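# Carry all red foam blocks onto the desk

## Task

Move each red foam block in the room onto the desk, leaving all other objects where they sit on shelves, tables or counters. The coffee table must end standing upright, the robot must not tip over or finish leaning, and the blocks must stay on the desk on their own without the robot holding them.

## Robot and tools

Robot: a Hello Robot Stretch 3, a single-arm mobile manipulator. It has a two-wheel base (0.33 m long, 0.34 m wide), a lift that slides up a mast, and one telescoping arm that sticks out to the robot's RIGHT side. The gripper cannot reach forward by itself; to shift it forward or back you drive the base. Spinning in place pivots around the point midway between the wheels, 0.05 m behind the front edge. With the arm pulled in and the wrist folded over the base, a spin sweeps a 0.28 m radius; an unfolded, level wrist reaches beyond that.

Frames: the base frame has its origin on the floor between the drive wheels, x forward, y to the left, z up. The odometry frame is the base frame as it was when the scene began. hand_pose is reported in the base frame, located where the closed fingertips meet; with all wrist joints at zero its x axis points up, y back toward the mast, z to the rear.

execute_actions(actions, cameras): actions is a list holding exactly one action object, or empty (empty just reports state and pictures). An action may contain base, joints, or both, plus optional contact_limits; its motions start together. base holds one command only: translate_m (metres, -1 to 1, an offset from where the base currently is; positive drives forward; no sideways motion) or rotate_rad (radians, -3.2 to 3.2, an offset turn; positive is counter-clockwise/left). The offset is measured from the base position in the latest reported state. joints is one dictionary keyed by joint name with absolute targets: lift_m 0 to 1.1 m (arm height); arm_m 0 to 0.52 m (extension); wrist_yaw_rad -1.345 to 4.42 (0 along the arm, positive toward the front, 3.0 folded over the base); wrist_pitch_rad -1.57 to 0.451 (0 level, negative tips the fingers down); wrist_roll_rad -2.911 to 2.911 (0 fingers side by side); gripper_m -0.089 to 0.179 (bigger is wider; real fingertip gap is about 0.007 less when nearly shut and 0.025 less when fully open, zero below 0.007); head_pan_rad -3.953 to 1.73 (0 forward, positive left, -1.57 faces along the arm); head_tilt_rad -1.53 to 0.419 (negative looks down). Joints or base omitted from an action may keep pushing toward earlier targets without that showing in the statuses. contact_limits accepts only arm_m: a motor_effort percentage (1 to 100) at which the arm motion halts; smaller is softer, too small halts immediately, and values above the maximum are clipped. cameras lists any of head_camera, nav_camera, wrist_camera, all; omitted/null/all gives every camera, [] none. Bad keys or out-of-range numbers cause the whole call to be rejected with no motion. Any single action ends within 15 s. If a result reports a stop, later motion, wait and finished_scene calls in the same reply are skipped.

wait(seconds): 0 to 10 s, commands nothing new and returns the same state and images. zoom_image(camera, region): region is [x0, y0, x1, y1] in pixels of that camera's latest full image, at most 504x504; only cameras present in the latest result can be zoomed. finished_scene(scene): closes the given scene number permanently and reports success; the goal must already hold stably.

Results: base_status and joint_status tell how each motion ended: done (for the base, wheels turned the commanded amount even if slipping), off_target (rested short and may still be pushing), contact_stop, time_out, torque_fault (old target dropped). The arm and lift halt and go slack after pushing firmly; a slack lift can sag under load or be pushed up by closing fingers on a surface. Base, wrist and head have no contact stop. Wrist servos that strain for seconds switch off for 10 s. on_its_own covers what the call did not command; "held at" is the held target, not the position. motor_effort is percent of max, positive toward larger joint values, bracket value is the action's peak; readings carry offset and noise. Positive wheel effort pushes forward. lidar_m: 12 distances from the base origin, 30-degree sectors starting straight ahead and going counter-clockwise (4th left, 7th behind, 10th right), plane 0.17 m high, range 0.15 to 12 m, "-" for nothing; it misses glass, table tops, thin legs, and parts hidden by the robot. wrist_depth_mm and head_depth_mm are 7x7 grids of median depth in mm (head image is sideways). base_odometry counts wheel turns; heading runs -3.142 to 3.142, positive left; turned_by_wheels and turned_by_imu give turn since last result; base_tilt in degrees (forward/right positive) has a bias up to about 4 degrees. Camera calibrations (K, distortion, T_world_to_cam in the base frame) are given in OpenCV form and are slightly inexact.

Speed: the base is fast (0.30 m/s, 1.9 rad/s) only when stowed: lift_m under 0.30, arm_m under 0.03, wrist_yaw_rad over 2.54; otherwise 0.10 m/s and 0.63 rad/s.

Gripping: command gripper_m below the block's width to hold; to let go, command at least 0.02 above where the fingers met it. Neither reading nor status confirms a grasp, so check images. Change the value to re-squeeze.

Cautions: fold or unfold the wrist only with lift_m between 0.32 and 0.95, wrist_pitch_rad -0.4, roll near 0; once folded the lift may go down to 0.25. With wrist_yaw_rad below -0.4, keep pitch at -0.5 or lower. Pushing against solid objects with the gripper higher than about 0.45 m, raising the contact limit, or pushing again after a contact_stop can tip the robot. Do not drive while gripping or pressing on something fixed, and beware snagging furniture, especially reversing. If tilted, reverse the last move in small steps, pull the gripper free, and lower lift_m to about 0.2. Avoid dropping, slamming or hard pushing objects, keep the coffee table standing, and remember loose items may occasionally be nudged by outside forces. Time passes while thinking; the robot holds its last command meanwhile. Shorter robot motion time is better.

Each tool is called by a JSON object that holds its "op" and its "data", one argument or row to a line.

## Session

{"op": "execute_actions", "data": {
  "actions": []
}}

Scene clock: 0.00 s.
base_odometry: x=+0.000 y=+0.000 heading=+0.000 (m, m, rad; odometry frame)
turned_by_wheels: +0.000 (rad since the last result)
turned_by_imu: +0.000 (rad since the last result)
base_tilt: forward=+0.4 right=+2.1 (deg)
lidar_m: 1.51 1.84 1.81 0.84 0.80 0.64 0.71 1.13 1.93 1.48 1.31 1.72
head_depth_mm: 1680 1676 1670 1681 1681 1498 1009 / 1791 1778 1789 1789 1789 1492 1008 / 1900 1921 1916 1914 1913 1489 1110 / 1986 2060 2059 2075 2080 1489 1498 / 2018 2229 2244 2242 2250 1476 2016 / 2006 2368 2363 2389 2399 2367 2217 / 2011 2151 2161 2172 2200 2203 2129
base_status: not commanded
joint_positions: lift_m=+0.506 arm_m=-0.002 wrist_yaw_rad=+2.943 wrist_pitch_rad=-0.348 wrist_roll_rad=-0.008 gripper_m=+0.037 head_pan_rad=+0.007 head_tilt_rad=-0.016
joint_status: not commanded
motor_effort: left_wheel=+0 right_wheel=+0 lift_m=+22 arm_m=-1 wrist_yaw_rad=+0 wrist_pitch_rad=+4 wrist_roll_rad=+0 gripper_m=+1 head_pan_rad=+0 head_tilt_rad=+2 (%)
hand_pose: x=+0.0246 y=+0.0856 z=+0.5351 quat_wxyz=(+0.191, +0.702, +0.054, +0.684) (m; base frame)
wrist_depth_mm: 809 - - - - - - / 707 - - - - - - / 858 - - - - - - / 910 843 - - - - - / 885 882 - - - - - / 734 766 - 851 - 835 820 / 645 698 700 698 706 697 712
pictures: head_camera (sideways: a quarter turn clockwise sets it upright), nav_camera (sideways: a quarter turn counterclockwise sets it upright), wrist_camera
Images, in order (width x height): head_camera 896x504, nav_camera 672x504, wrist_camera 644x364.

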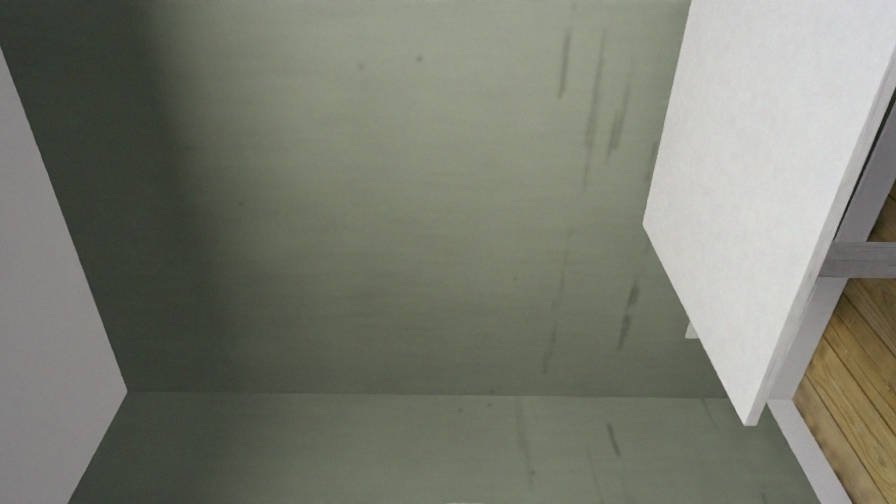

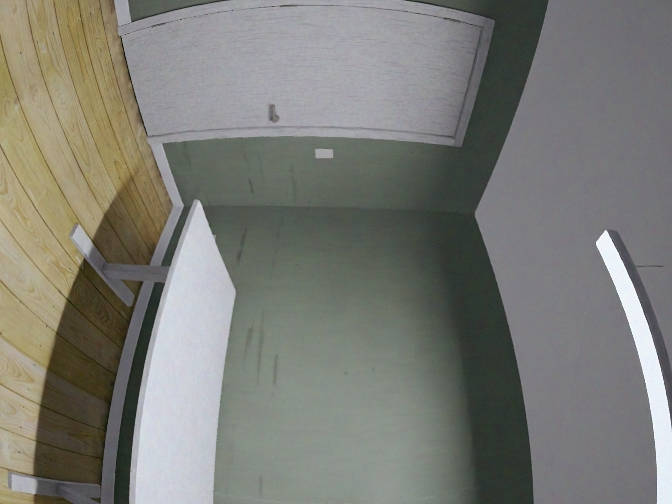

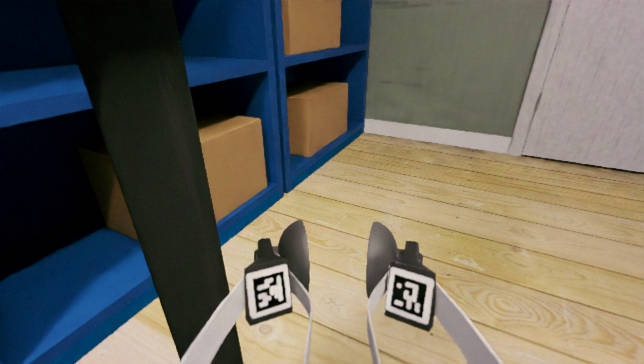

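{"op": "execute_actions", "data": {
  "actions": [
    {"joints": {"head_pan_rad": -0.8, "head_tilt_rad": -0.6}}
  ],
  "cameras": ["head_camera", "nav_camera"]
}}

{"op": "execute_actions", "data": {
  "actions": [
    {"joints": {"head_pan_rad": -2.0, "head_tilt_rad": -0.6}}
  ],
  "cameras": ["head_camera", "nav_camera"]
}}

{"op": "execute_actions", "data": {
  "actions": [
    {"joints": {"head_pan_rad": -3.2, "head_tilt_rad": -0.6}}
  ],
  "cameras": ["head_camera", "nav_camera"]
}}

{"op": "execute_actions", "data": {
  "actions": [
    {"joints": {"head_pan_rad": 1.3, "head_tilt_rad": -0.6}}
  ],
  "cameras": ["head_camera", "nav_camera"]
}}

Scene clock: 11.17 s.
base_odometry: x=+0.000 y=+0.000 heading=+0.000 (m, m, rad; odometry frame)
turned_by_wheels: +0.000 (rad since the last result)
turned_by_imu: +0.000 (rad since the last result)
base_tilt: forward=+0.3 right=+2.0 (deg)
lidar_m: 1.51 1.84 1.82 0.84 0.80 0.64 0.71 1.13 1.94 1.48 1.31 1.72
head_depth_mm: 1564 1738 1939 2113 1842 1498 1261 / 1527 1707 1886 2122 1831 1490 1258 / 1500 1672 1475 1592 1770 1484 1251 / 1479 1645 1457 1182 1769 1481 1243 / 1448 1606 1450 1173 1815 1480 1242 / 1432 1585 1434 1162 1802 1472 1242 / 1404 1544 1417 1104 1785 1463 1240
base_status: not commanded
joint_positions: lift_m=+0.506 arm_m=-0.002 wrist_yaw_rad=+2.943 wrist_pitch_rad=-0.348 wrist_roll_rad=-0.008 gripper_m=+0.037 head_pan_rad=-0.793 head_tilt_rad=-0.592
joint_status: all done
motor_effort: left_wheel=+0(0) right_wheel=+0(0) lift_m=+22(23) arm_m=-1(1) wrist_yaw_rad=+0(0) wrist_pitch_rad=+4(4) wrist_roll_rad=+0(0) gripper_m=+0(1) head_pan_rad=-3(47) head_tilt_rad=-4(44) (%)
hand_pose: x=+0.0246 y=+0.0856 z=+0.5351 quat_wxyz=(+0.191, +0.702, +0.054, +0.684) (m; base frame)
wrist_depth_mm: 828 - - - - - - / 691 - - - - - - / 853 - - - - - - / 915 831 - - - - - / 892 892 - - - - - / 752 743 - 843 - 844 836 / 637 676 707 695 686 707 700
pictures: head_camera (sideways: a quarter turn clockwise sets it upright), nav_camera (sideways: a quarter turn counterclockwise sets it upright)
camera_calibration (this result's frames):
head_camera: T_world_to_cam=[[-0.397793, 0.39985, -0.825761, 1.10032], [0.726994, 0.686412, -0.0178397, 0.0173745], [0.559679, -0.60742, -0.563738, 0.680298], [0, 0, 0, 1]] pos_world=[0.0443214, -0.0386641, 1.29243]
nav_camera: T_world_to_cam=[[0.397219, -0.361598, 0.843483, -1.05804], [-0.696489, -0.717274, 0.0205027, 0.0312011], [0.597595, -0.595621, -0.536764, 0.653925], [0, 0, 0, 1]] pos_world=[0.0512242, 0.0292844, 1.24281]
Images, in order (width x height): head_camera 896x504, nav_camera 672x504.

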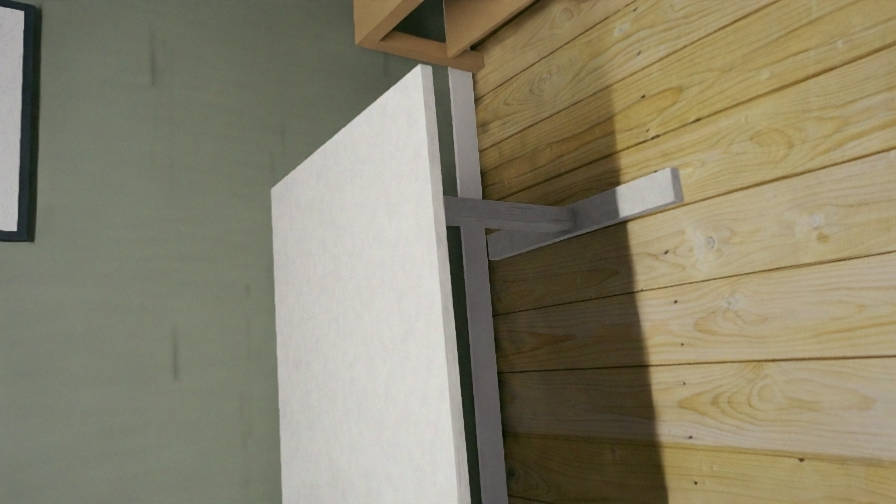

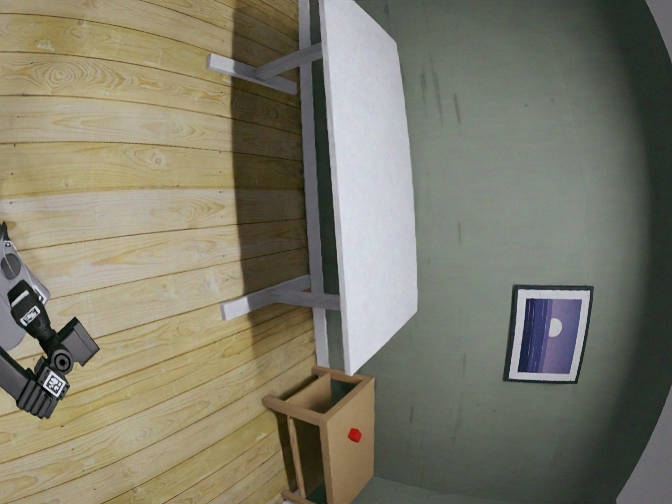

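Scene clock: 12.37 s.
base_odometry: x=+0.000 y=+0.000 heading=+0.000 (m, m, rad; odometry frame)
turned_by_wheels: +0.000 (rad since the last result)
turned_by_imu: +0.000 (rad since the last result)
base_tilt: forward=+0.3 right=+2.1 (deg)
lidar_m: 1.50 1.84 1.82 0.84 0.80 0.64 0.71 1.14 1.94 1.48 1.31 1.72
head_depth_mm: 1594 1751 1956 2138 1843 1491 1265 / 1634 1783 1983 2186 1823 1488 1258 / 1654 1824 2030 2239 1815 1484 1256 / 1683 1850 2064 2252 1815 1473 1248 / 1710 1890 2138 2291 1804 1476 1242 / 1743 1925 2165 2327 1802 1470 1242 / 1775 1943 2218 2282 1778 1465 1234
base_status: not commanded
joint_positions: lift_m=+0.506 arm_m=-0.002 wrist_yaw_rad=+2.943 wrist_pitch_rad=-0.348 wrist_roll_rad=-0.008 gripper_m=+0.037 head_pan_rad=-1.993 head_tilt_rad=-0.593
joint_status: all done
motor_effort: left_wheel=+0(0) right_wheel=+0(0) lift_m=+23(22) arm_m=-1(0) wrist_yaw_rad=-1(0) wrist_pitch_rad=+4(4) wrist_roll_rad=+0(0) gripper_m=+0(0) head_pan_rad=-4(46) head_tilt_rad=-5(5) (%)
hand_pose: x=+0.0246 y=+0.0856 z=+0.5351 quat_wxyz=(+0.191, +0.702, +0.054, +0.684) (m; base frame)
wrist_depth_mm: 815 - - - - - - / 697 - - - - - - / 847 - - - - - - / 894 856 - - - - - / 879 891 - - - - - / 731 769 - 844 - 832 834 / 634 699 694 703 690 692 707
pictures: head_camera (sideways: a quarter turn clockwise sets it upright), nav_camera (sideways: a quarter turn counterclockwise sets it upright)
camera_calibration (this result's frames):
head_camera: T_world_to_cam=[[0.228647, 0.515893, -0.825575, 1.09626], [0.903194, -0.428861, -0.0178467, 0.0163088], [-0.363264, -0.741574, -0.56401, 0.686282], [0, 0, 0, 1]] pos_world=[-0.0160857, -0.049631, 1.29241]
nav_camera: T_world_to_cam=[[-0.193205, -0.501504, 0.843306, -1.05421], [-0.920906, 0.389245, 0.0204955, 0.0325795], [-0.338532, -0.772646, -0.537042, 0.659997], [0, 0, 0, 1]] pos_world=[0.049753, -0.0314286, 1.2428]
Images, in order (width x height): head_camera 896x504, nav_camera 672x504.

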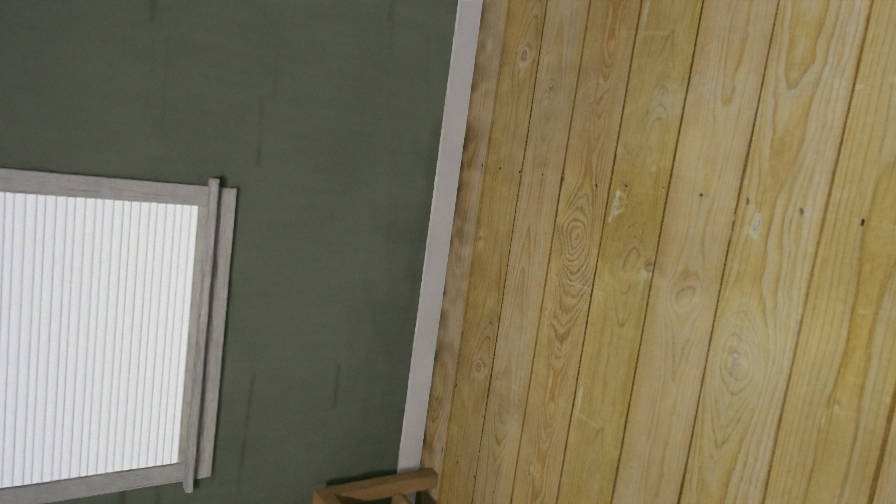

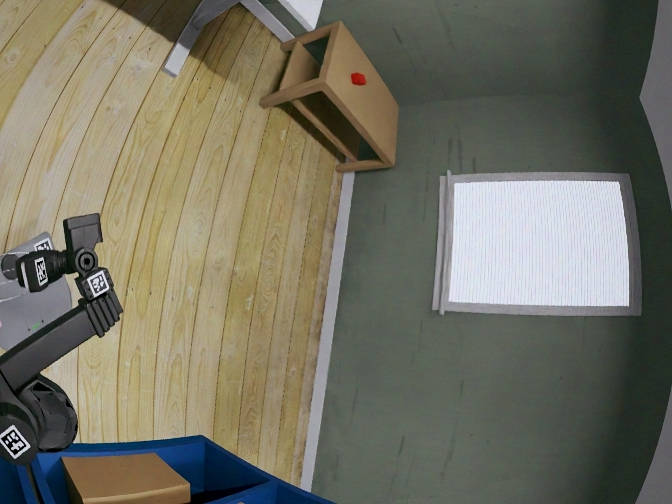

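Scene clock: 13.57 s.
base_odometry: x=+0.000 y=+0.000 heading=+0.000 (m, m, rad; odometry frame)
turned_by_wheels: +0.000 (rad since the last result)
turned_by_imu: +0.000 (rad since the last result)
base_tilt: forward=+0.3 right=+2.0 (deg)
lidar_m: 1.51 1.84 1.82 0.84 0.80 0.64 0.71 1.14 1.93 1.48 1.31 1.72
head_depth_mm: 922 999 783 1190 906 892 1135 / 960 1046 775 1122 1068 982 1174 / 790 850 818 924 976 1114 1202 / 672 723 784 919 1003 1187 1246 / 700 753 833 985 1104 1332 1243 / 748 811 1039 1059 1576 1434 1239 / 796 879 1182 1273 1474 1458 1236
base_status: not commanded
joint_positions: lift_m=+0.506 arm_m=-0.002 wrist_yaw_rad=+2.943 wrist_pitch_rad=-0.348 wrist_roll_rad=-0.008 gripper_m=+0.037 head_pan_rad=-3.193 head_tilt_rad=-0.593
joint_status: all done
motor_effort: left_wheel=+0(0) right_wheel=+0(0) lift_m=+22(22) arm_m=+0(1) wrist_yaw_rad=+1(0) wrist_pitch_rad=+4(4) wrist_roll_rad=+0(0) gripper_m=+0(1) head_pan_rad=-3(46) head_tilt_rad=-5(5) (%)
hand_pose: x=+0.0246 y=+0.0856 z=+0.5351 quat_wxyz=(+0.191, +0.702, +0.054, +0.684) (m; base frame)
wrist_depth_mm: 818 - - - - - - / 687 - - - - - - / 875 - - - - - - / 919 846 - - - - - / 886 886 - - - - - / 751 764 - 851 - 854 802 / 643 678 700 693 686 690 705
pictures: head_camera (sideways: a quarter turn clockwise sets it upright), nav_camera (sideways: a quarter turn counterclockwise sets it upright)
camera_calibration (this result's frames):
head_camera: T_world_to_cam=[[0.563721, -0.0261689, -0.825551, 1.09419], [-0.0724297, -0.997214, -0.0178476, 0.0222613], [-0.822783, 0.0698554, -0.564046, 0.689132], [0, 0, 0, 1]] pos_world=[-0.0481968, 0.00269339, 1.2924]
nav_camera: T_world_to_cam=[[-0.537467, -0.00164999, 0.843283, -1.05208], [0.0290878, 0.999367, 0.0204945, 0.0267858], [-0.842783, 0.0355444, -0.537079, 0.663121], [0, 0, 0, 1]] pos_world=[-0.00737182, -0.0520749, 1.2428]
Images, in order (width x height): head_camera 896x504, nav_camera 672x504.

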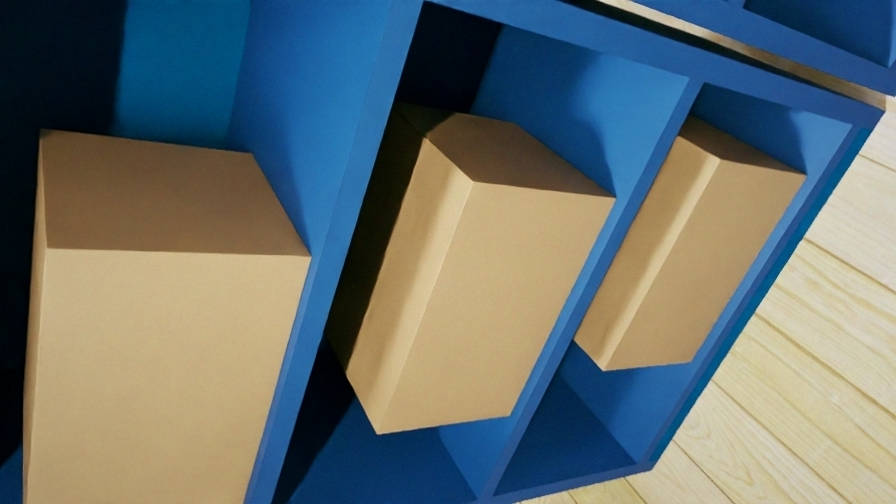

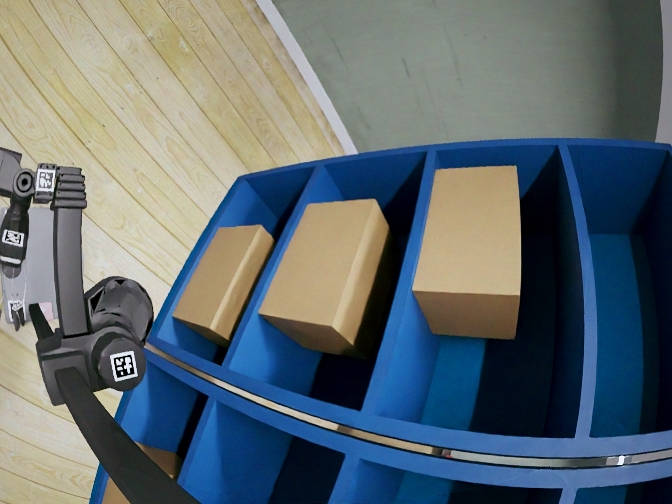

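Scene clock: 16.23 s.
base_odometry: x=+0.000 y=+0.000 heading=+0.000 (m, m, rad; odometry frame)
turned_by_wheels: +0.000 (rad since the last result)
turned_by_imu: +0.000 (rad since the last result)
base_tilt: forward=+0.4 right=+2.1 (deg)
lidar_m: 1.51 1.84 1.82 0.84 0.80 0.64 0.71 1.14 1.94 1.48 1.31 1.72
head_depth_mm: 1504 1645 1813 2015 1845 1497 1257 / 1556 1704 1872 2102 1825 1496 1255 / 1603 1744 1959 2196 1818 1480 1256 / 1628 1817 2011 2201 1823 1474 1247 / 1389 1815 1640 1868 1763 1470 1247 / 1199 1268 1365 1417 1638 1467 1244 / 938 981 1068 1192 1299 1337 1234
base_status: not commanded
joint_positions: lift_m=+0.506 arm_m=-0.002 wrist_yaw_rad=+2.943 wrist_pitch_rad=-0.348 wrist_roll_rad=-0.008 gripper_m=+0.037 head_pan_rad=+1.293 head_tilt_rad=-0.593
joint_status: all done
motor_effort: left_wheel=+0(0) right_wheel=+0(0) lift_m=+22(22) arm_m=-1(1) wrist_yaw_rad=-1(0) wrist_pitch_rad=+4(4) wrist_roll_rad=-1(0) gripper_m=+0(1) head_pan_rad=+3(44) head_tilt_rad=-5(6) (%)
hand_pose: x=+0.0246 y=+0.0856 z=+0.5351 quat_wxyz=(+0.191, +0.702, +0.054, +0.684) (m; base frame)
wrist_depth_mm: 803 - - - - - - / 704 - - - - - - / 868 - - - - - - / 922 845 - - - - - / 866 888 - - - - - / 761 766 - 849 - 846 825 / 641 687 705 696 698 705 692
pictures: head_camera (sideways: a quarter turn clockwise sets it upright), nav_camera (sideways: a quarter turn counterclockwise sets it upright)
camera_calibration (this result's frames):
head_camera: T_world_to_cam=[[-0.15229, -0.543391, -0.825551, 1.09855], [-0.955372, 0.294867, -0.0178476, 0.0276473], [0.253126, 0.78599, -0.564046, 0.682568], [0, 0, 0, 1]] pos_world=[0.0209368, 0.0522998, 1.2924]
nav_camera: T_world_to_cam=[[0.119279, 0.524067, 0.843283, -1.05609], [0.967218, -0.25312, 0.0204945, 0.0210632], [0.224192, 0.813194, -0.537079, 0.656612], [0, 0, 0, 1]] pos_world=[-0.0416105, 0.0248394, 1.2428]
Images, in order (width x height): head_camera 896x504, nav_camera 672x504.

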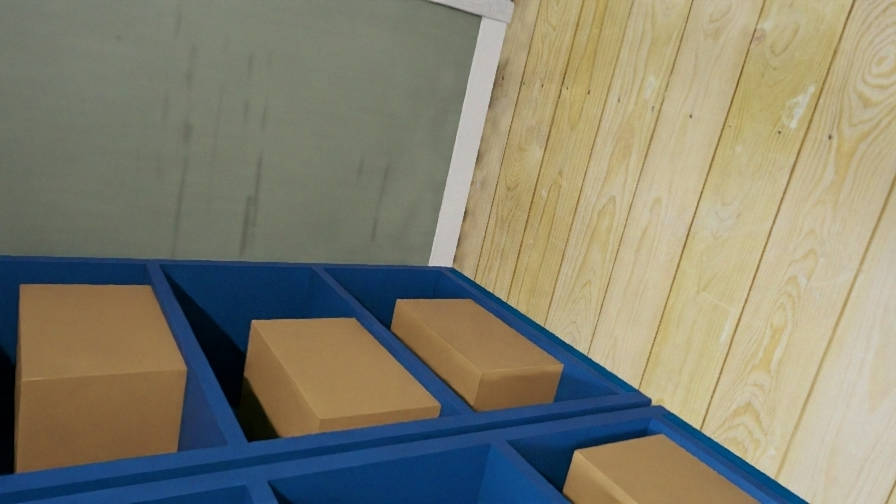

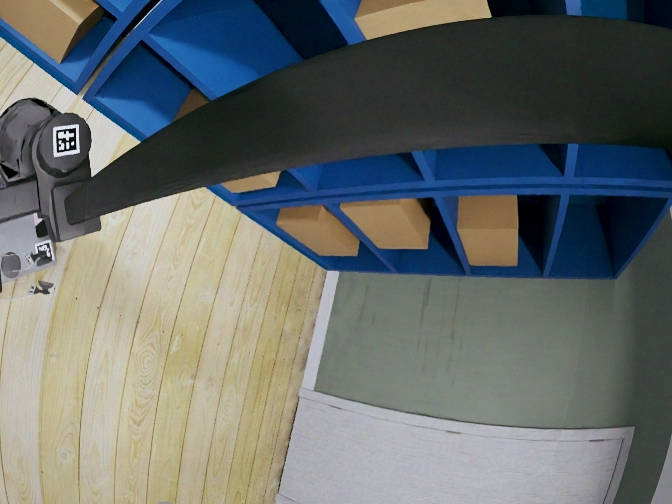

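{"op": "execute_actions", "data": {
  "actions": [
    {"joints": {"head_pan_rad": 1.7, "head_tilt_rad": -0.1}}
  ],
  "cameras": ["head_camera", "nav_camera"]
}}

{"op": "execute_actions", "data": {
  "actions": [
    {"joints": {"head_pan_rad": -3.6, "head_tilt_rad": -0.1}}
  ],
  "cameras": ["head_camera", "nav_camera"]
}}

Scene clock: 25.70 s.
base_odometry: x=+0.000 y=+0.000 heading=+0.000 (m, m, rad; odometry frame)
turned_by_wheels: +0.000 (rad since the last result)
turned_by_imu: +0.000 (rad since the last result)
base_tilt: forward=+0.3 right=+2.1 (deg)
lidar_m: 1.51 1.85 1.82 0.84 0.80 0.64 0.71 1.13 1.94 1.48 1.31 1.72
head_depth_mm: - 1774 1770 1593 1835 1836 1778 / - 1885 1911 1388 1430 1403 1505 / - 1035 1054 1078 1118 1151 1235 / - 1046 1055 1078 1084 1135 1119 / - 1158 1148 886 883 1256 1129 / - 1246 1243 794 792 1341 1123 / - 1139 1135 718 718 978 1121
base_status: not commanded
joint_positions: lift_m=+0.506 arm_m=-0.002 wrist_yaw_rad=+2.943 wrist_pitch_rad=-0.348 wrist_roll_rad=-0.008 gripper_m=+0.037 head_pan_rad=+1.693 head_tilt_rad=-0.113
joint_status: all done
motor_effort: left_wheel=+1(0) right_wheel=+0(1) lift_m=+22(22) arm_m=-1(1) wrist_yaw_rad=+0(0) wrist_pitch_rad=+4(4) wrist_roll_rad=+0(0) gripper_m=+0(1) head_pan_rad=+4(35) head_tilt_rad=+8(43) (%)
hand_pose: x=+0.0246 y=+0.0856 z=+0.5351 quat_wxyz=(+0.191, +0.702, +0.054, +0.684) (m; base frame)
wrist_depth_mm: 794 - - - - - - / 701 - - - - - - / 883 - - - - - - / 919 839 - - - - - / 877 908 - - - - - / 748 779 - 833 - 845 845 / 645 681 712 706 692 705 715
pictures: head_camera (sideways: a quarter turn clockwise sets it upright), nav_camera (sideways: a quarter turn counterclockwise sets it upright)
camera_calibration (this result's frames):
head_camera: T_world_to_cam=[[0.0172082, -0.118191, -0.992842, 1.31589], [-0.995491, -0.0946669, -0.00598464, 0.0124553], [-0.0932819, 0.988468, -0.119287, 0.105873], [0, 0, 0, 1]] pos_world=[-0.000368923, 0.0520541, 1.31918]
nav_camera: T_world_to_cam=[[-0.0394719, 0.0825106, 0.995808, -1.25428], [0.99089, 0.131653, 0.0283685, 0.0106521], [-0.12876, 0.987856, -0.0869555, 0.0729528], [0, 0, 0, 1]] pos_world=[-0.0506704, 0.0300217, 1.25506]
Images, in order (width x height): head_camera 896x504, nav_camera 672x504.

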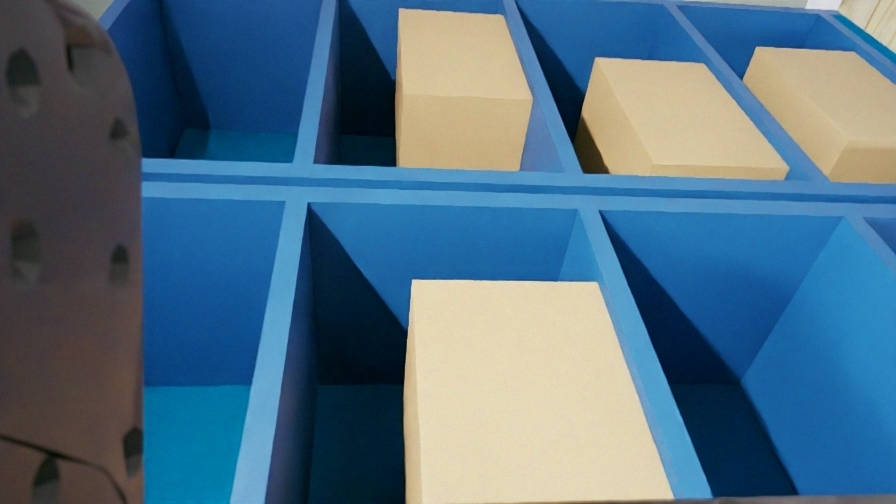

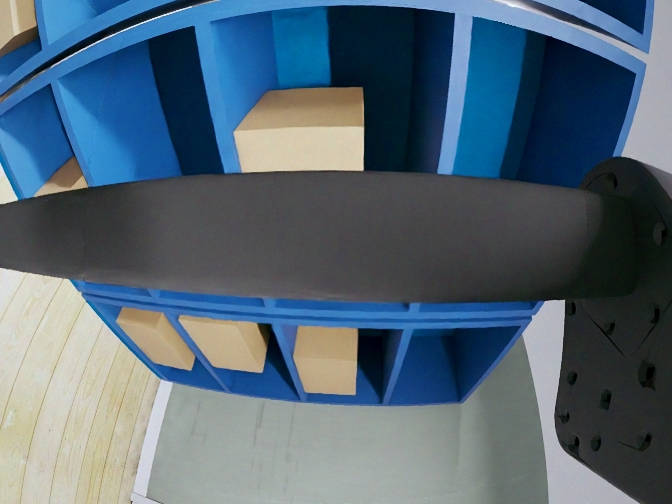

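Scene clock: 28.73 s.
base_odometry: x=+0.000 y=+0.000 heading=+0.000 (m, m, rad; odometry frame)
turned_by_wheels: +0.000 (rad since the last result)
turned_by_imu: +0.000 (rad since the last result)
base_tilt: forward=+0.4 right=+2.0 (deg)
lidar_m: 1.51 1.84 1.82 0.84 0.80 0.64 0.71 1.13 1.93 1.48 1.31 1.72
head_depth_mm: 965 983 1007 1026 1043 658 1088 / 982 988 1020 1048 1053 695 1101 / 567 580 591 603 617 638 649 / 1007 592 739 615 629 642 661 / 1026 1043 1070 1100 1054 727 1128 / 1046 1063 1089 1122 1047 725 841 / 1064 1077 1111 869 874 769 735
base_status: not commanded
joint_positions: lift_m=+0.506 arm_m=-0.002 wrist_yaw_rad=+2.943 wrist_pitch_rad=-0.348 wrist_roll_rad=-0.008 gripper_m=+0.037 head_pan_rad=-3.593 head_tilt_rad=-0.112
joint_status: all done
motor_effort: left_wheel=+0(0) right_wheel=+0(0) lift_m=+22(22) arm_m=-1(1) wrist_yaw_rad=+1(0) wrist_pitch_rad=+4(4) wrist_roll_rad=-1(0) gripper_m=+0(1) head_pan_rad=-5(45) head_tilt_rad=+7(6) (%)
hand_pose: x=+0.0246 y=+0.0856 z=+0.5351 quat_wxyz=(+0.191, +0.702, +0.054, +0.684) (m; base frame)
wrist_depth_mm: 815 - - - - - - / 719 - - - - - - / 861 - - - - - - / 886 825 - - - - - / 911 909 - - - - - / 755 741 - 830 - 855 819 / 649 687 697 715 684 695 697
pictures: head_camera (sideways: a quarter turn clockwise sets it upright), nav_camera (sideways: a quarter turn counterclockwise sets it upright)
camera_calibration (this result's frames):
head_camera: T_world_to_cam=[[0.108396, -0.0495178, -0.992874, 1.31538], [-0.460294, -0.887746, -0.00597735, 0.00918114], [-0.881124, 0.457662, -0.119021, 0.110332], [0, 0, 0, 1]] pos_world=[-0.0411396, 0.0227905, 1.31919]
nav_camera: T_world_to_cam=[[-0.0904893, 0.0114627, 0.995831, -1.25399], [0.426729, 0.903934, 0.0283712, 0.01409], [-0.899841, 0.427518, -0.0866879, 0.0773081], [0, 0, 0, 1]] pos_world=[-0.0499208, -0.0314129, 1.25507]
Images, in order (width x height): head_camera 896x504, nav_camera 672x504.

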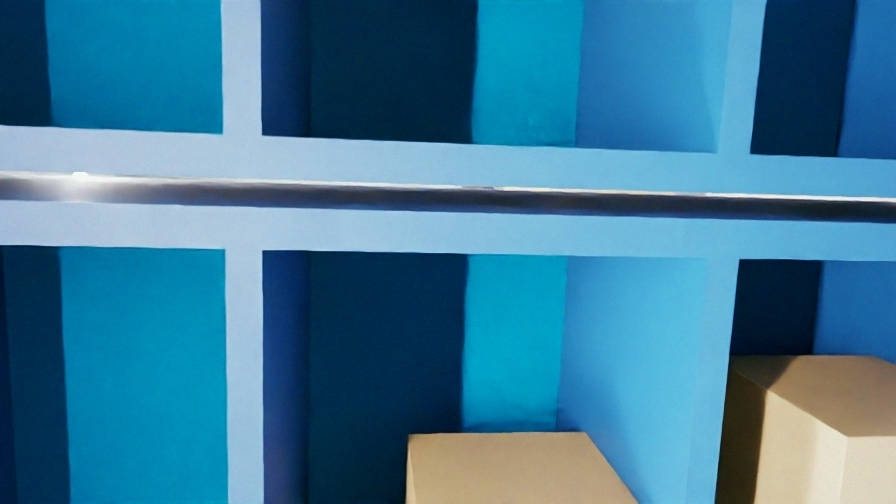

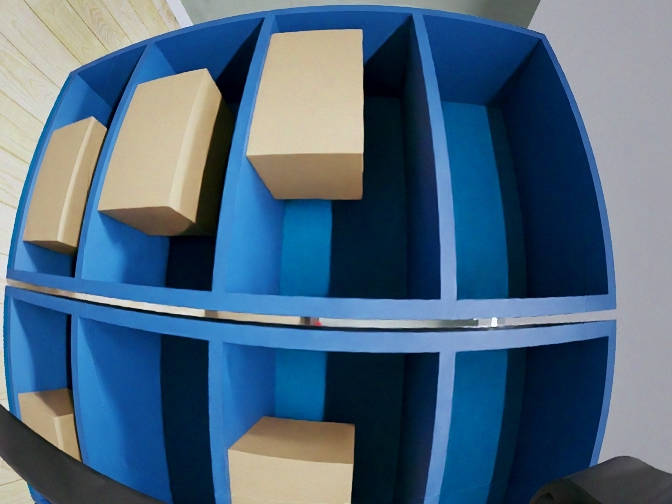

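{"op": "zoom_image", "data": {
  "camera": "nav_camera",
  "region": [150, 270, 550, 370]
}}

Region (150, 270, 550, 370) of nav_camera's 672x504 image, scaled by 1.260, with more detail than that image has; it fills the top 126 rows of this view, and the rest is white.

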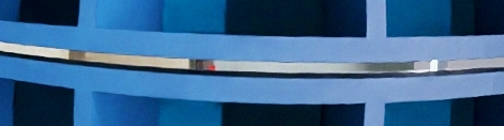

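{"op": "execute_actions", "data": {
  "actions": [
    {"joints": {"head_pan_rad": -1.4, "head_tilt_rad": -0.45}}
  ],
  "cameras": ["head_camera", "nav_camera"]
}}

Scene clock: 53.50 s.
base_odometry: x=+0.000 y=+0.000 heading=+0.000 (m, m, rad; odometry frame)
turned_by_wheels: +0.000 (rad since the last result)
turned_by_imu: +0.000 (rad since the last result)
base_tilt: forward=+0.4 right=+2.0 (deg)
lidar_m: 1.50 1.84 1.82 0.84 0.80 0.64 0.71 1.14 1.93 1.48 1.31 1.72
head_depth_mm: 1825 1916 2038 2181 2207 1695 1383 / 1983 2089 2250 2361 2191 1685 1382 / 2128 2268 2453 2304 2183 1686 1380 / 2093 2314 2503 2117 2083 1672 1372 / 1917 2071 2257 1985 1925 1680 1366 / 1759 1886 2024 2087 2080 1670 1355 / 1625 1733 1852 1961 2043 1662 1350
base_status: not commanded
joint_positions: lift_m=+0.506 arm_m=-0.002 wrist_yaw_rad=+2.943 wrist_pitch_rad=-0.348 wrist_roll_rad=-0.008 gripper_m=+0.037 head_pan_rad=-1.407 head_tilt_rad=-0.444
joint_status: all done
motor_effort: left_wheel=+0(0) right_wheel=-1(0) lift_m=+22(22) arm_m=-1(1) wrist_yaw_rad=+0(0) wrist_pitch_rad=+4(4) wrist_roll_rad=+0(0) gripper_m=+1(0) head_pan_rad=+5(47) head_tilt_rad=-4(32) (%)
hand_pose: x=+0.0246 y=+0.0856 z=+0.5351 quat_wxyz=(+0.191, +0.702, +0.054, +0.684) (m; base frame)
wrist_depth_mm: 823 - - - - - - / 701 - - - - - - / 868 - - - - - - / 913 859 - - - - - / 900 891 - - - - - / 751 748 - 831 - 838 829 / 643 689 697 703 681 708 713
pictures: head_camera (sideways: a quarter turn clockwise sets it upright), nav_camera (sideways: a quarter turn counterclockwise sets it upright)
camera_calibration (this result's frames):
head_camera: T_world_to_cam=[[-0.0736907, 0.429934, -0.899848, 1.19497], [0.990136, 0.139357, -0.0145018, 0.011427], [0.119165, -0.89204, -0.435963, 0.516732], [0, 0, 0, 1]] pos_world=[0.0151671, -0.0544036, 1.30073]
nav_camera: T_world_to_cam=[[0.0948993, -0.396071, 0.913303, -1.14727], [-0.983145, -0.181307, 0.0235293, 0.0290052], [0.156269, -0.900142, -0.406601, 0.48725], [0, 0, 0, 1]] pos_world=[0.0612492, -0.010546, 1.24524]
Images, in order (width x height): head_camera 896x504, nav_camera 672x504.

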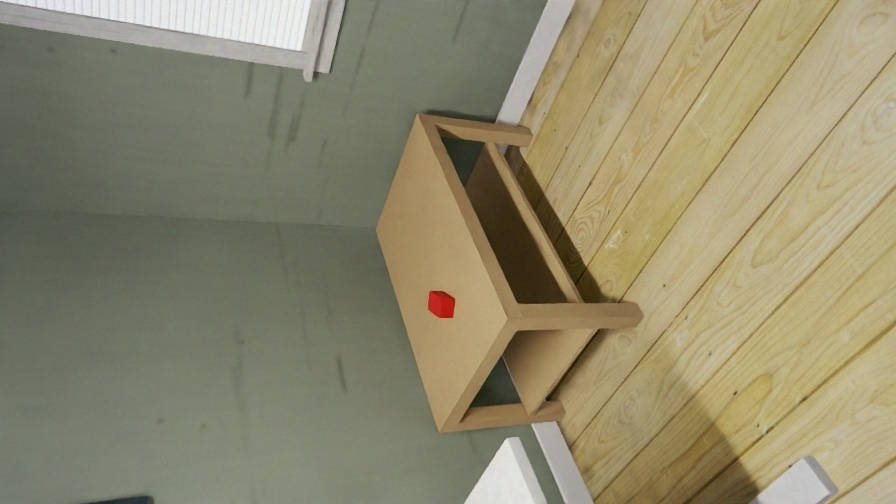

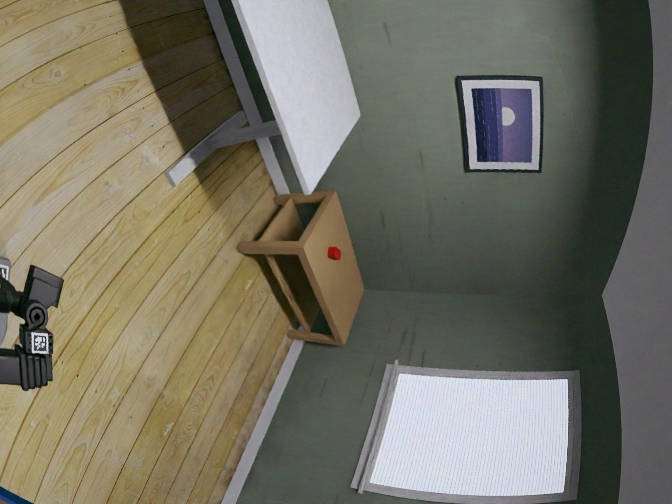

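{"op": "execute_actions", "data": {
  "actions": [
    {"base": {"rotate_rad": 1.485}, "joints": {"lift_m": 0.25, "head_pan_rad": -1.57, "head_tilt_rad": -0.6}}
  ],
  "cameras": []
}}

{"op": "execute_actions", "data": {
  "actions": [
    {"base": {"translate_m": -1.0}}
  ],
  "cameras": ["nav_camera"]
}}

Scene clock: 97.90 s.
base_odometry: x=+0.000 y=+0.000 heading=+1.485 (m, m, rad; odometry frame)
turned_by_wheels: +1.485 (rad since the last result)
turned_by_imu: +1.474 (rad since the last result)
base_tilt: forward=+0.4 right=+2.0 (deg)
lidar_m: 0.90 0.76 0.64 0.69 1.20 1.94 2.04 1.31 1.72 1.51 1.87 1.82
head_depth_mm: 1456 1585 1493 1142 1851 1493 1262 / 1533 1668 1481 1196 1832 1488 1258 / 1626 1784 1467 2100 1826 1485 1250 / 1708 1891 1458 2167 1814 1489 1245 / 1810 2030 1442 2152 1821 1472 1242 / 1923 2166 1520 2324 1799 1467 1238 / 2042 2227 2403 2301 1780 1463 1237
base_status: done
joint_positions: lift_m=+0.250 arm_m=-0.002 wrist_yaw_rad=+2.943 wrist_pitch_rad=-0.349 wrist_roll_rad=-0.008 gripper_m=+0.037 head_pan_rad=-1.563 head_tilt_rad=-0.593
joint_status: all done
motor_effort: left_wheel=-1(10) right_wheel=+2(9) lift_m=+15(19) arm_m=-1(1) wrist_yaw_rad=+0(1) wrist_pitch_rad=+4(5) wrist_roll_rad=+0(0) gripper_m=+0(0) head_pan_rad=-3(22) head_tilt_rad=-4(24) (%)
hand_pose: x=+0.0246 y=+0.0855 z=+0.2789 quat_wxyz=(+0.191, +0.702, +0.054, +0.684) (m; base frame)
wrist_depth_mm: - - - - 650 869 823 / - - 808 717 730 938 859 / - - 839 776 761 953 773 / 851 820 834 784 735 671 635 / 639 632 675 635 659 634 607 / 505 515 - 514 - 507 509 / 437 - - - 420 425 429
pictures: none
No camera images: the call's "cameras" was empty. Leave "cameras" out to get every camera's image.

Scene clock: 102.83 s.
base_odometry: x=-0.086 y=-0.996 heading=+1.485 (m, m, rad; odometry frame)
turned_by_wheels: +0.000 (rad since the last result)
turned_by_imu: -0.005 (rad since the last result)
base_tilt: forward=+0.4 right=+2.0 (deg)
lidar_m: 1.71 1.22 1.18 1.49 1.12 1.08 1.11 0.62 0.61 0.87 1.74 2.67
head_depth_mm: 990 1077 1176 1301 1455 1505 1262 / 1044 1135 1247 1397 1576 1491 1266 / 1100 1207 1304 1189 1659 1486 1255 / 1161 1281 1372 1030 1614 1420 1247 / 1229 1371 1443 1029 823 1432 1244 / 1311 1463 1426 1020 790 1468 1225 / 1402 1571 1412 1014 841 1464 1236
base_status: done
joint_positions: lift_m=+0.250 arm_m=-0.002 wrist_yaw_rad=+2.943 wrist_pitch_rad=-0.349 wrist_roll_rad=-0.008 gripper_m=+0.037 head_pan_rad=-1.563 head_tilt_rad=-0.593
joint_status: not commanded
motor_effort: left_wheel=-1(13) right_wheel=+2(6) lift_m=+15(15) arm_m=-1(1) wrist_yaw_rad=+0(1) wrist_pitch_rad=+4(4) wrist_roll_rad=-1(0) gripper_m=+1(1) head_pan_rad=-4(5) head_tilt_rad=-4(4) (%)
hand_pose: x=+0.0246 y=+0.0855 z=+0.2789 quat_wxyz=(+0.191, +0.702, +0.054, +0.684) (m; base frame)
wrist_depth_mm: 843 - - - - - - / 887 - - - - - 945 / 902 - - - - - 987 / 865 811 829 833 833 821 851 / 643 638 666 645 663 630 618 / 518 513 - 505 - 513 509 / 442 - - - 418 435 420
pictures: nav_camera (sideways: a quarter turn counterclockwise sets it upright)
camera_calibration (this result's frames):
nav_camera: T_world_to_cam=[[0.0332523, -0.536873, 0.843008, -1.0552], [-0.999348, -0.0297334, 0.0204832, 0.033074], [0.0140687, -0.843139, -0.537511, 0.658457], [0, 0, 0, 1]] pos_world=[0.0588767, -0.0103564, 1.2428]
Images, in order (width x height): nav_camera 672x504.

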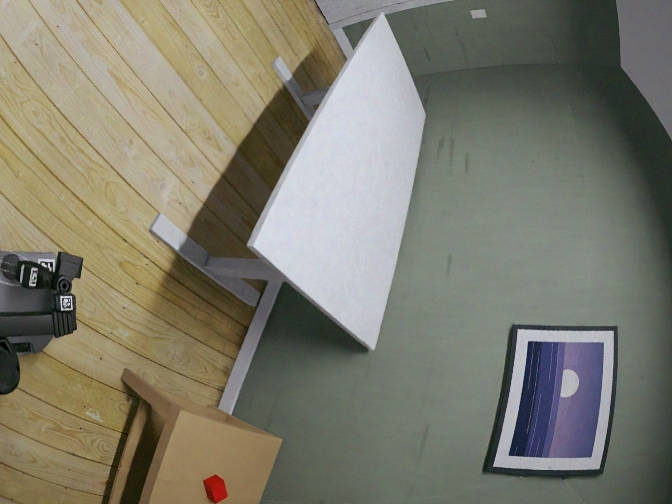

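{"op": "execute_actions", "data": {
  "actions": [
    {"base": {"translate_m": -0.37}}
  ],
  "cameras": []
}}

{"op": "execute_actions", "data": {
  "actions": [
    {"base": {"rotate_rad": -0.57}, "joints": {"lift_m": 0.6, "head_tilt_rad": -0.75}}
  ],
  "cameras": ["head_camera", "nav_camera"]
}}

Scene clock: 112.37 s.
base_odometry: x=-0.118 y=-1.365 heading=+1.485 (m, m, rad; odometry frame)
turned_by_wheels: +0.000 (rad since the last result)
turned_by_imu: -0.002 (rad since the last result)
base_tilt: forward=+0.4 right=+2.0 (deg)
lidar_m: 2.08 1.48 1.38 1.06 0.79 0.77 0.74 1.02 0.92 0.44 0.95 2.98
head_depth_mm: 816 893 978 1078 1151 974 823 / 864 944 1036 1149 1228 969 819 / 911 996 1102 1236 1406 989 815 / 964 1059 1178 1334 1533 1482 1166 / 1015 1130 1254 1444 1647 1475 1242 / 1081 1208 1321 1532 1730 1463 1241 / 1157 1301 1383 1055 1219 1362 1237
base_status: done
joint_positions: lift_m=+0.250 arm_m=-0.002 wrist_yaw_rad=+2.943 wrist_pitch_rad=-0.349 wrist_roll_rad=-0.008 gripper_m=+0.037 head_pan_rad=-1.563 head_tilt_rad=-0.593
joint_status: not commanded
motor_effort: left_wheel=-1(9) right_wheel=+2(5) lift_m=+15(15) arm_m=+0(0) wrist_yaw_rad=-1(0) wrist_pitch_rad=+4(4) wrist_roll_rad=+0(0) gripper_m=+1(1) head_pan_rad=-3(5) head_tilt_rad=-4(5) (%)
hand_pose: x=+0.0246 y=+0.0855 z=+0.2788 quat_wxyz=(+0.191, +0.702, +0.054, +0.684) (m; base frame)
wrist_depth_mm: 618 - - - - - - / 645 - - - - - - / 673 - - - - - - / 669 762 831 836 833 814 819 / 633 643 658 626 657 631 623 / 513 511 - 509 - 511 504 / 445 - - - 427 427 424
pictures: none
No camera images: the call's "cameras" was empty. Leave "cameras" out to get every camera's image.

Scene clock: 116.37 s.
base_odometry: x=-0.118 y=-1.365 heading=+0.915 (m, m, rad; odometry frame)
turned_by_wheels: -0.570 (rad since the last result)
turned_by_imu: -0.564 (rad since the last result)
base_tilt: forward=+0.3 right=+2.1 (deg)
lidar_m: 2.09 2.08 1.48 1.39 1.11 0.80 0.77 0.74 1.03 0.92 0.44 0.95
head_depth_mm: 847 962 1112 1227 1041 885 1143 / 843 959 1110 1226 1039 879 1161 / 840 955 1103 1221 1030 878 1151 / 834 953 1098 1206 988 872 1138 / 839 946 1092 1206 1021 870 1124 / 835 945 1089 1222 1017 866 1104 / 830 939 1088 1283 1490 1304 1162
base_status: done
joint_positions: lift_m=+0.600 arm_m=-0.002 wrist_yaw_rad=+2.943 wrist_pitch_rad=-0.349 wrist_roll_rad=-0.008 gripper_m=+0.037 head_pan_rad=-1.563 head_tilt_rad=-0.741
joint_status: all done
motor_effort: left_wheel=+2(8) right_wheel=-2(9) lift_m=+29(29) arm_m=-1(1) wrist_yaw_rad=+0(0) wrist_pitch_rad=+4(4) wrist_roll_rad=+0(0) gripper_m=+1(1) head_pan_rad=-4(4) head_tilt_rad=-5(26) (%)
hand_pose: x=+0.0246 y=+0.0855 z=+0.6280 quat_wxyz=(+0.191, +0.702, +0.054, +0.684) (m; base frame)
wrist_depth_mm: - - - - - - - / - - - - - - - / - - - - - - - / - - - - - - - / - - - - - - - / 949 956 - 944 - 949 955 / 810 809 814 785 766 813 789
pictures: head_camera (sideways: a quarter turn clockwise sets it upright), nav_camera (sideways: a quarter turn counterclockwise sets it upright)
camera_calibration (this result's frames):
head_camera: T_world_to_cam=[[-0.00787443, 0.680216, -0.732969, 0.976991], [0.999725, -0.0108471, -0.0208066, 0.0195697], [-0.0221036, -0.732931, -0.679944, 0.835013], [0, 0, 0, 1]] pos_world=[0.00658566, -0.0523454, 1.28427]
nav_camera: T_world_to_cam=[[0.0341253, -0.655301, 0.754596, -0.939953], [-0.999328, -0.0324605, 0.0170038, 0.0376073], [0.013352, -0.75467, -0.655969, 0.812565], [0, 0, 0, 1]] pos_world=[0.0588089, -0.00151417, 1.24166]
Images, in order (width x height): head_camera 896x504, nav_camera 672x504.

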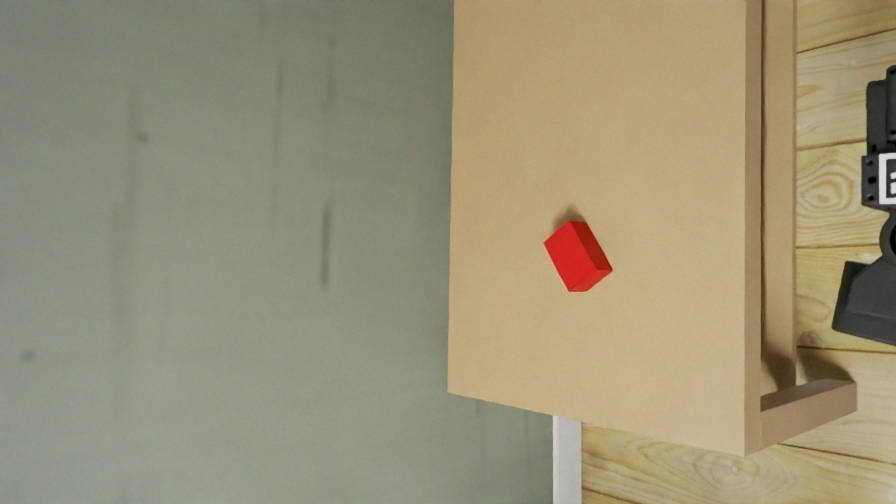

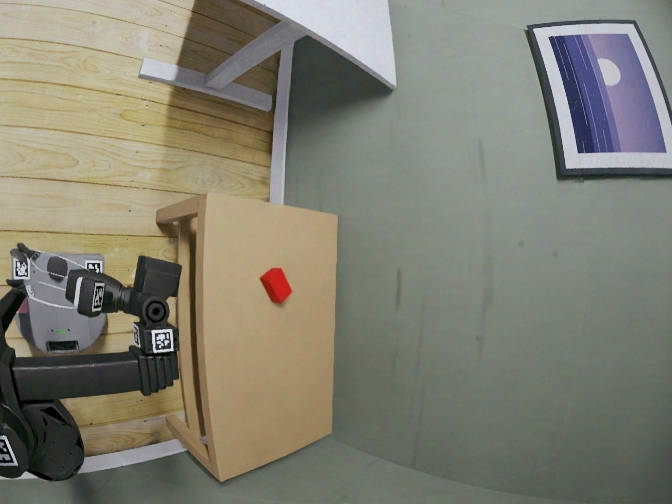

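{"op": "zoom_image", "data": {
  "camera": "head_camera",
  "region": [480, 170, 680, 330]
}}

Region (480, 170, 680, 330) of head_camera's 896x504 image, scaled by 2.520, with more detail than that image has; it fills the top 403 rows of this view, and the rest is white.

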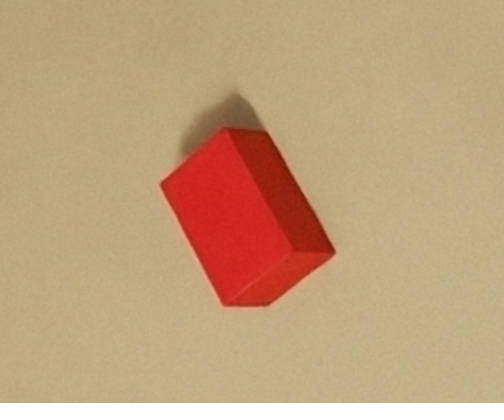

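{"op": "execute_actions", "data": {
  "actions": [
    {"joints": {"lift_m": 0.72, "wrist_yaw_rad": 0.58, "gripper_m": 0.15}}
  ],
  "cameras": ["head_camera"]
}}

{"op": "execute_actions", "data": {
  "actions": [
    {"joints": {"wrist_pitch_rad": -0.9}}
  ],
  "cameras": ["head_camera", "wrist_camera"]
}}

Scene clock: 159.77 s.
base_odometry: x=-0.118 y=-1.365 heading=+0.915 (m, m, rad; odometry frame)
turned_by_wheels: +0.000 (rad since the last result)
turned_by_imu: +0.000 (rad since the last result)
base_tilt: forward=+0.4 right=+2.0 (deg)
lidar_m: 2.09 2.07 1.49 1.39 1.11 0.80 0.77 0.74 1.03 0.92 0.44 0.95
head_depth_mm: 849 963 1109 1234 1043 883 1112 / 843 962 1101 1221 1037 881 - / 843 956 1095 1218 1033 876 - / 843 953 1101 1211 990 876 - / 838 947 1092 1207 1023 890 - / 835 944 1089 1220 1017 867 1103 / 831 940 1087 1270 1490 1358 1164
base_status: not commanded
joint_positions: lift_m=+0.720 arm_m=-0.002 wrist_yaw_rad=+0.583 wrist_pitch_rad=-0.349 wrist_roll_rad=-0.008 gripper_m=+0.150 head_pan_rad=-1.563 head_tilt_rad=-0.741
joint_status: all done
motor_effort: left_wheel=+2(2) right_wheel=-2(3) lift_m=+29(30) arm_m=-1(1) wrist_yaw_rad=-2(2) wrist_pitch_rad=+5(4) wrist_roll_rad=+0(0) gripper_m=+0(96) head_pan_rad=-3(4) head_tilt_rad=-7(5) (%)
hand_pose: x=+0.1065 y=-0.3367 z=+0.7480 quat_wxyz=(+0.705, +0.318, -0.629, +0.084) (m; base frame)
wrist_depth_mm: - - - 813 669 596 524 / 875 848 972 845 718 618 549 / 550 731 - 931 791 674 580 / - - - - 818 714 604 / - - - - 704 698 621 / - - - - 537 526 538 / 945 893 943 464 445 421 443
pictures: head_camera (sideways: a quarter turn clockwise sets it upright)
camera_calibration (this result's frames):
head_camera: T_world_to_cam=[[-0.00787451, 0.680216, -0.732969, 0.976991], [0.999725, -0.010847, -0.0208066, 0.0195697], [-0.0221035, -0.732931, -0.679944, 0.835013], [0, 0, 0, 1]] pos_world=[0.00658567, -0.0523454, 1.28427]
Images, in order (width x height): head_camera 896x504.

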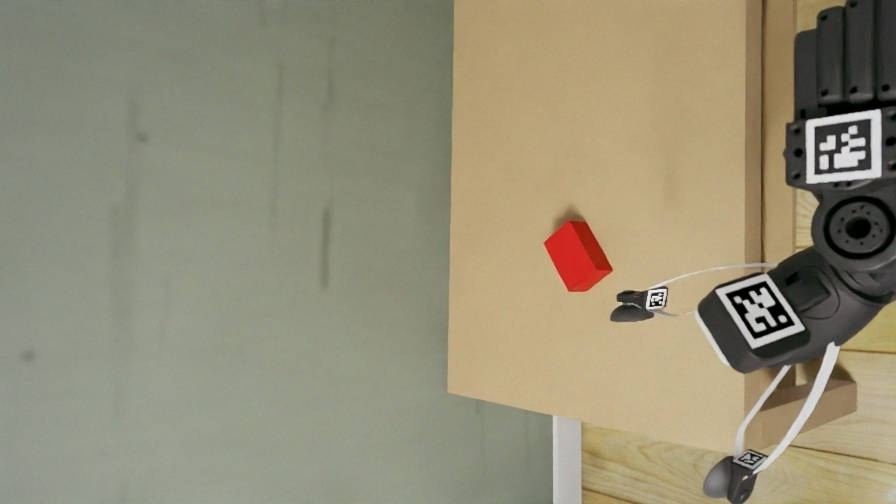

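Scene clock: 160.90 s.
base_odometry: x=-0.118 y=-1.365 heading=+0.915 (m, m, rad; odometry frame)
turned_by_wheels: +0.000 (rad since the last result)
turned_by_imu: +0.000 (rad since the last result)
base_tilt: forward=+0.4 right=+2.0 (deg)
lidar_m: 2.10 2.07 1.48 1.38 1.11 0.80 0.77 0.74 1.03 0.92 0.44 0.95
head_depth_mm: 847 959 1109 1231 1041 882 1108 / 844 962 1105 1221 1040 881 - / 840 952 1101 1219 1028 873 - / 839 951 1098 1215 990 873 - / 838 949 1095 1202 1025 869 - / 833 943 1087 1225 1018 866 1082 / 830 940 1083 1278 1493 1306 1158
base_status: not commanded
joint_positions: lift_m=+0.720 arm_m=-0.002 wrist_yaw_rad=+0.583 wrist_pitch_rad=-0.907 wrist_roll_rad=-0.008 gripper_m=+0.150 head_pan_rad=-1.563 head_tilt_rad=-0.741
joint_status: all done
motor_effort: left_wheel=+2(2) right_wheel=-2(2) lift_m=+29(29) arm_m=-1(1) wrist_yaw_rad=-3(2) wrist_pitch_rad=+2(5) wrist_roll_rad=+0(0) gripper_m=+0(1) head_pan_rad=-3(4) head_tilt_rad=-6(6) (%)
hand_pose: x=+0.0549 y=-0.2586 z=+0.6417 quat_wxyz=(+0.700, +0.480, -0.517, -0.112) (m; base frame)
wrist_depth_mm: - - - 983 589 569 562 / - - - - 504 489 494 / - - - 463 447 428 429 / 933 938 921 447 403 404 395 / 841 848 850 732 395 374 360 / 779 801 752 756 736 596 334 / 752 698 701 704 714 679 316
pictures: head_camera (sideways: a quarter turn clockwise sets it upright), wrist_camera
camera_calibration (this result's frames):
head_camera: T_world_to_cam=[[-0.00787435, 0.680216, -0.732969, 0.976991], [0.999725, -0.0108472, -0.0208066, 0.0195697], [-0.0221037, -0.732931, -0.679944, 0.835013], [0, 0, 0, 1]] pos_world=[0.00658566, -0.0523454, 1.28427]
wrist_camera: T_world_to_cam=[[-0.820107, -0.571777, -0.0222567, -0.0793978], [-0.487137, 0.718055, -0.497087, 0.566036], [0.300204, -0.396822, -0.867415, 0.602067], [0, 0, 0, 1]] pos_world=[0.0298789, -0.212929, 0.801844]
Images, in order (width x height): head_camera 896x504, wrist_camera 644x364.

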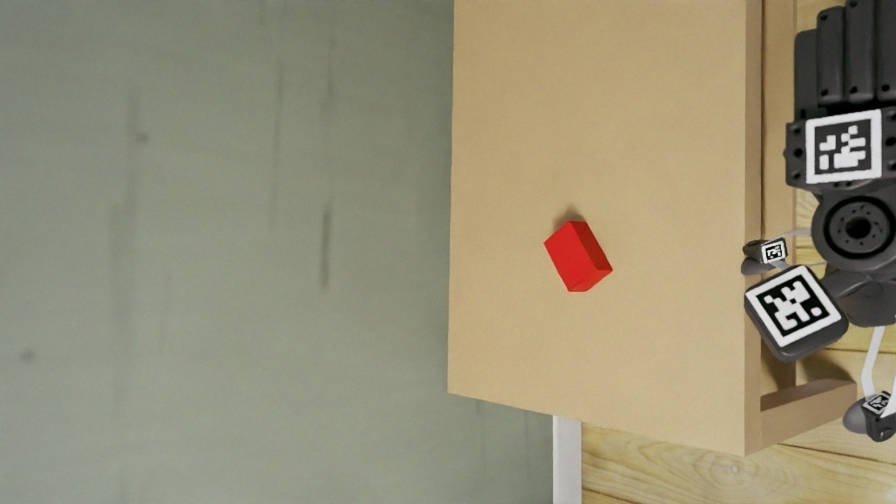

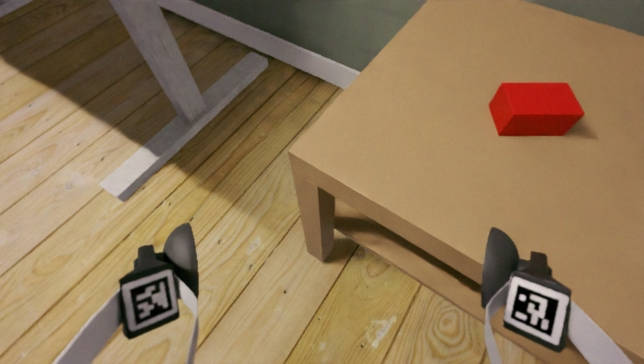

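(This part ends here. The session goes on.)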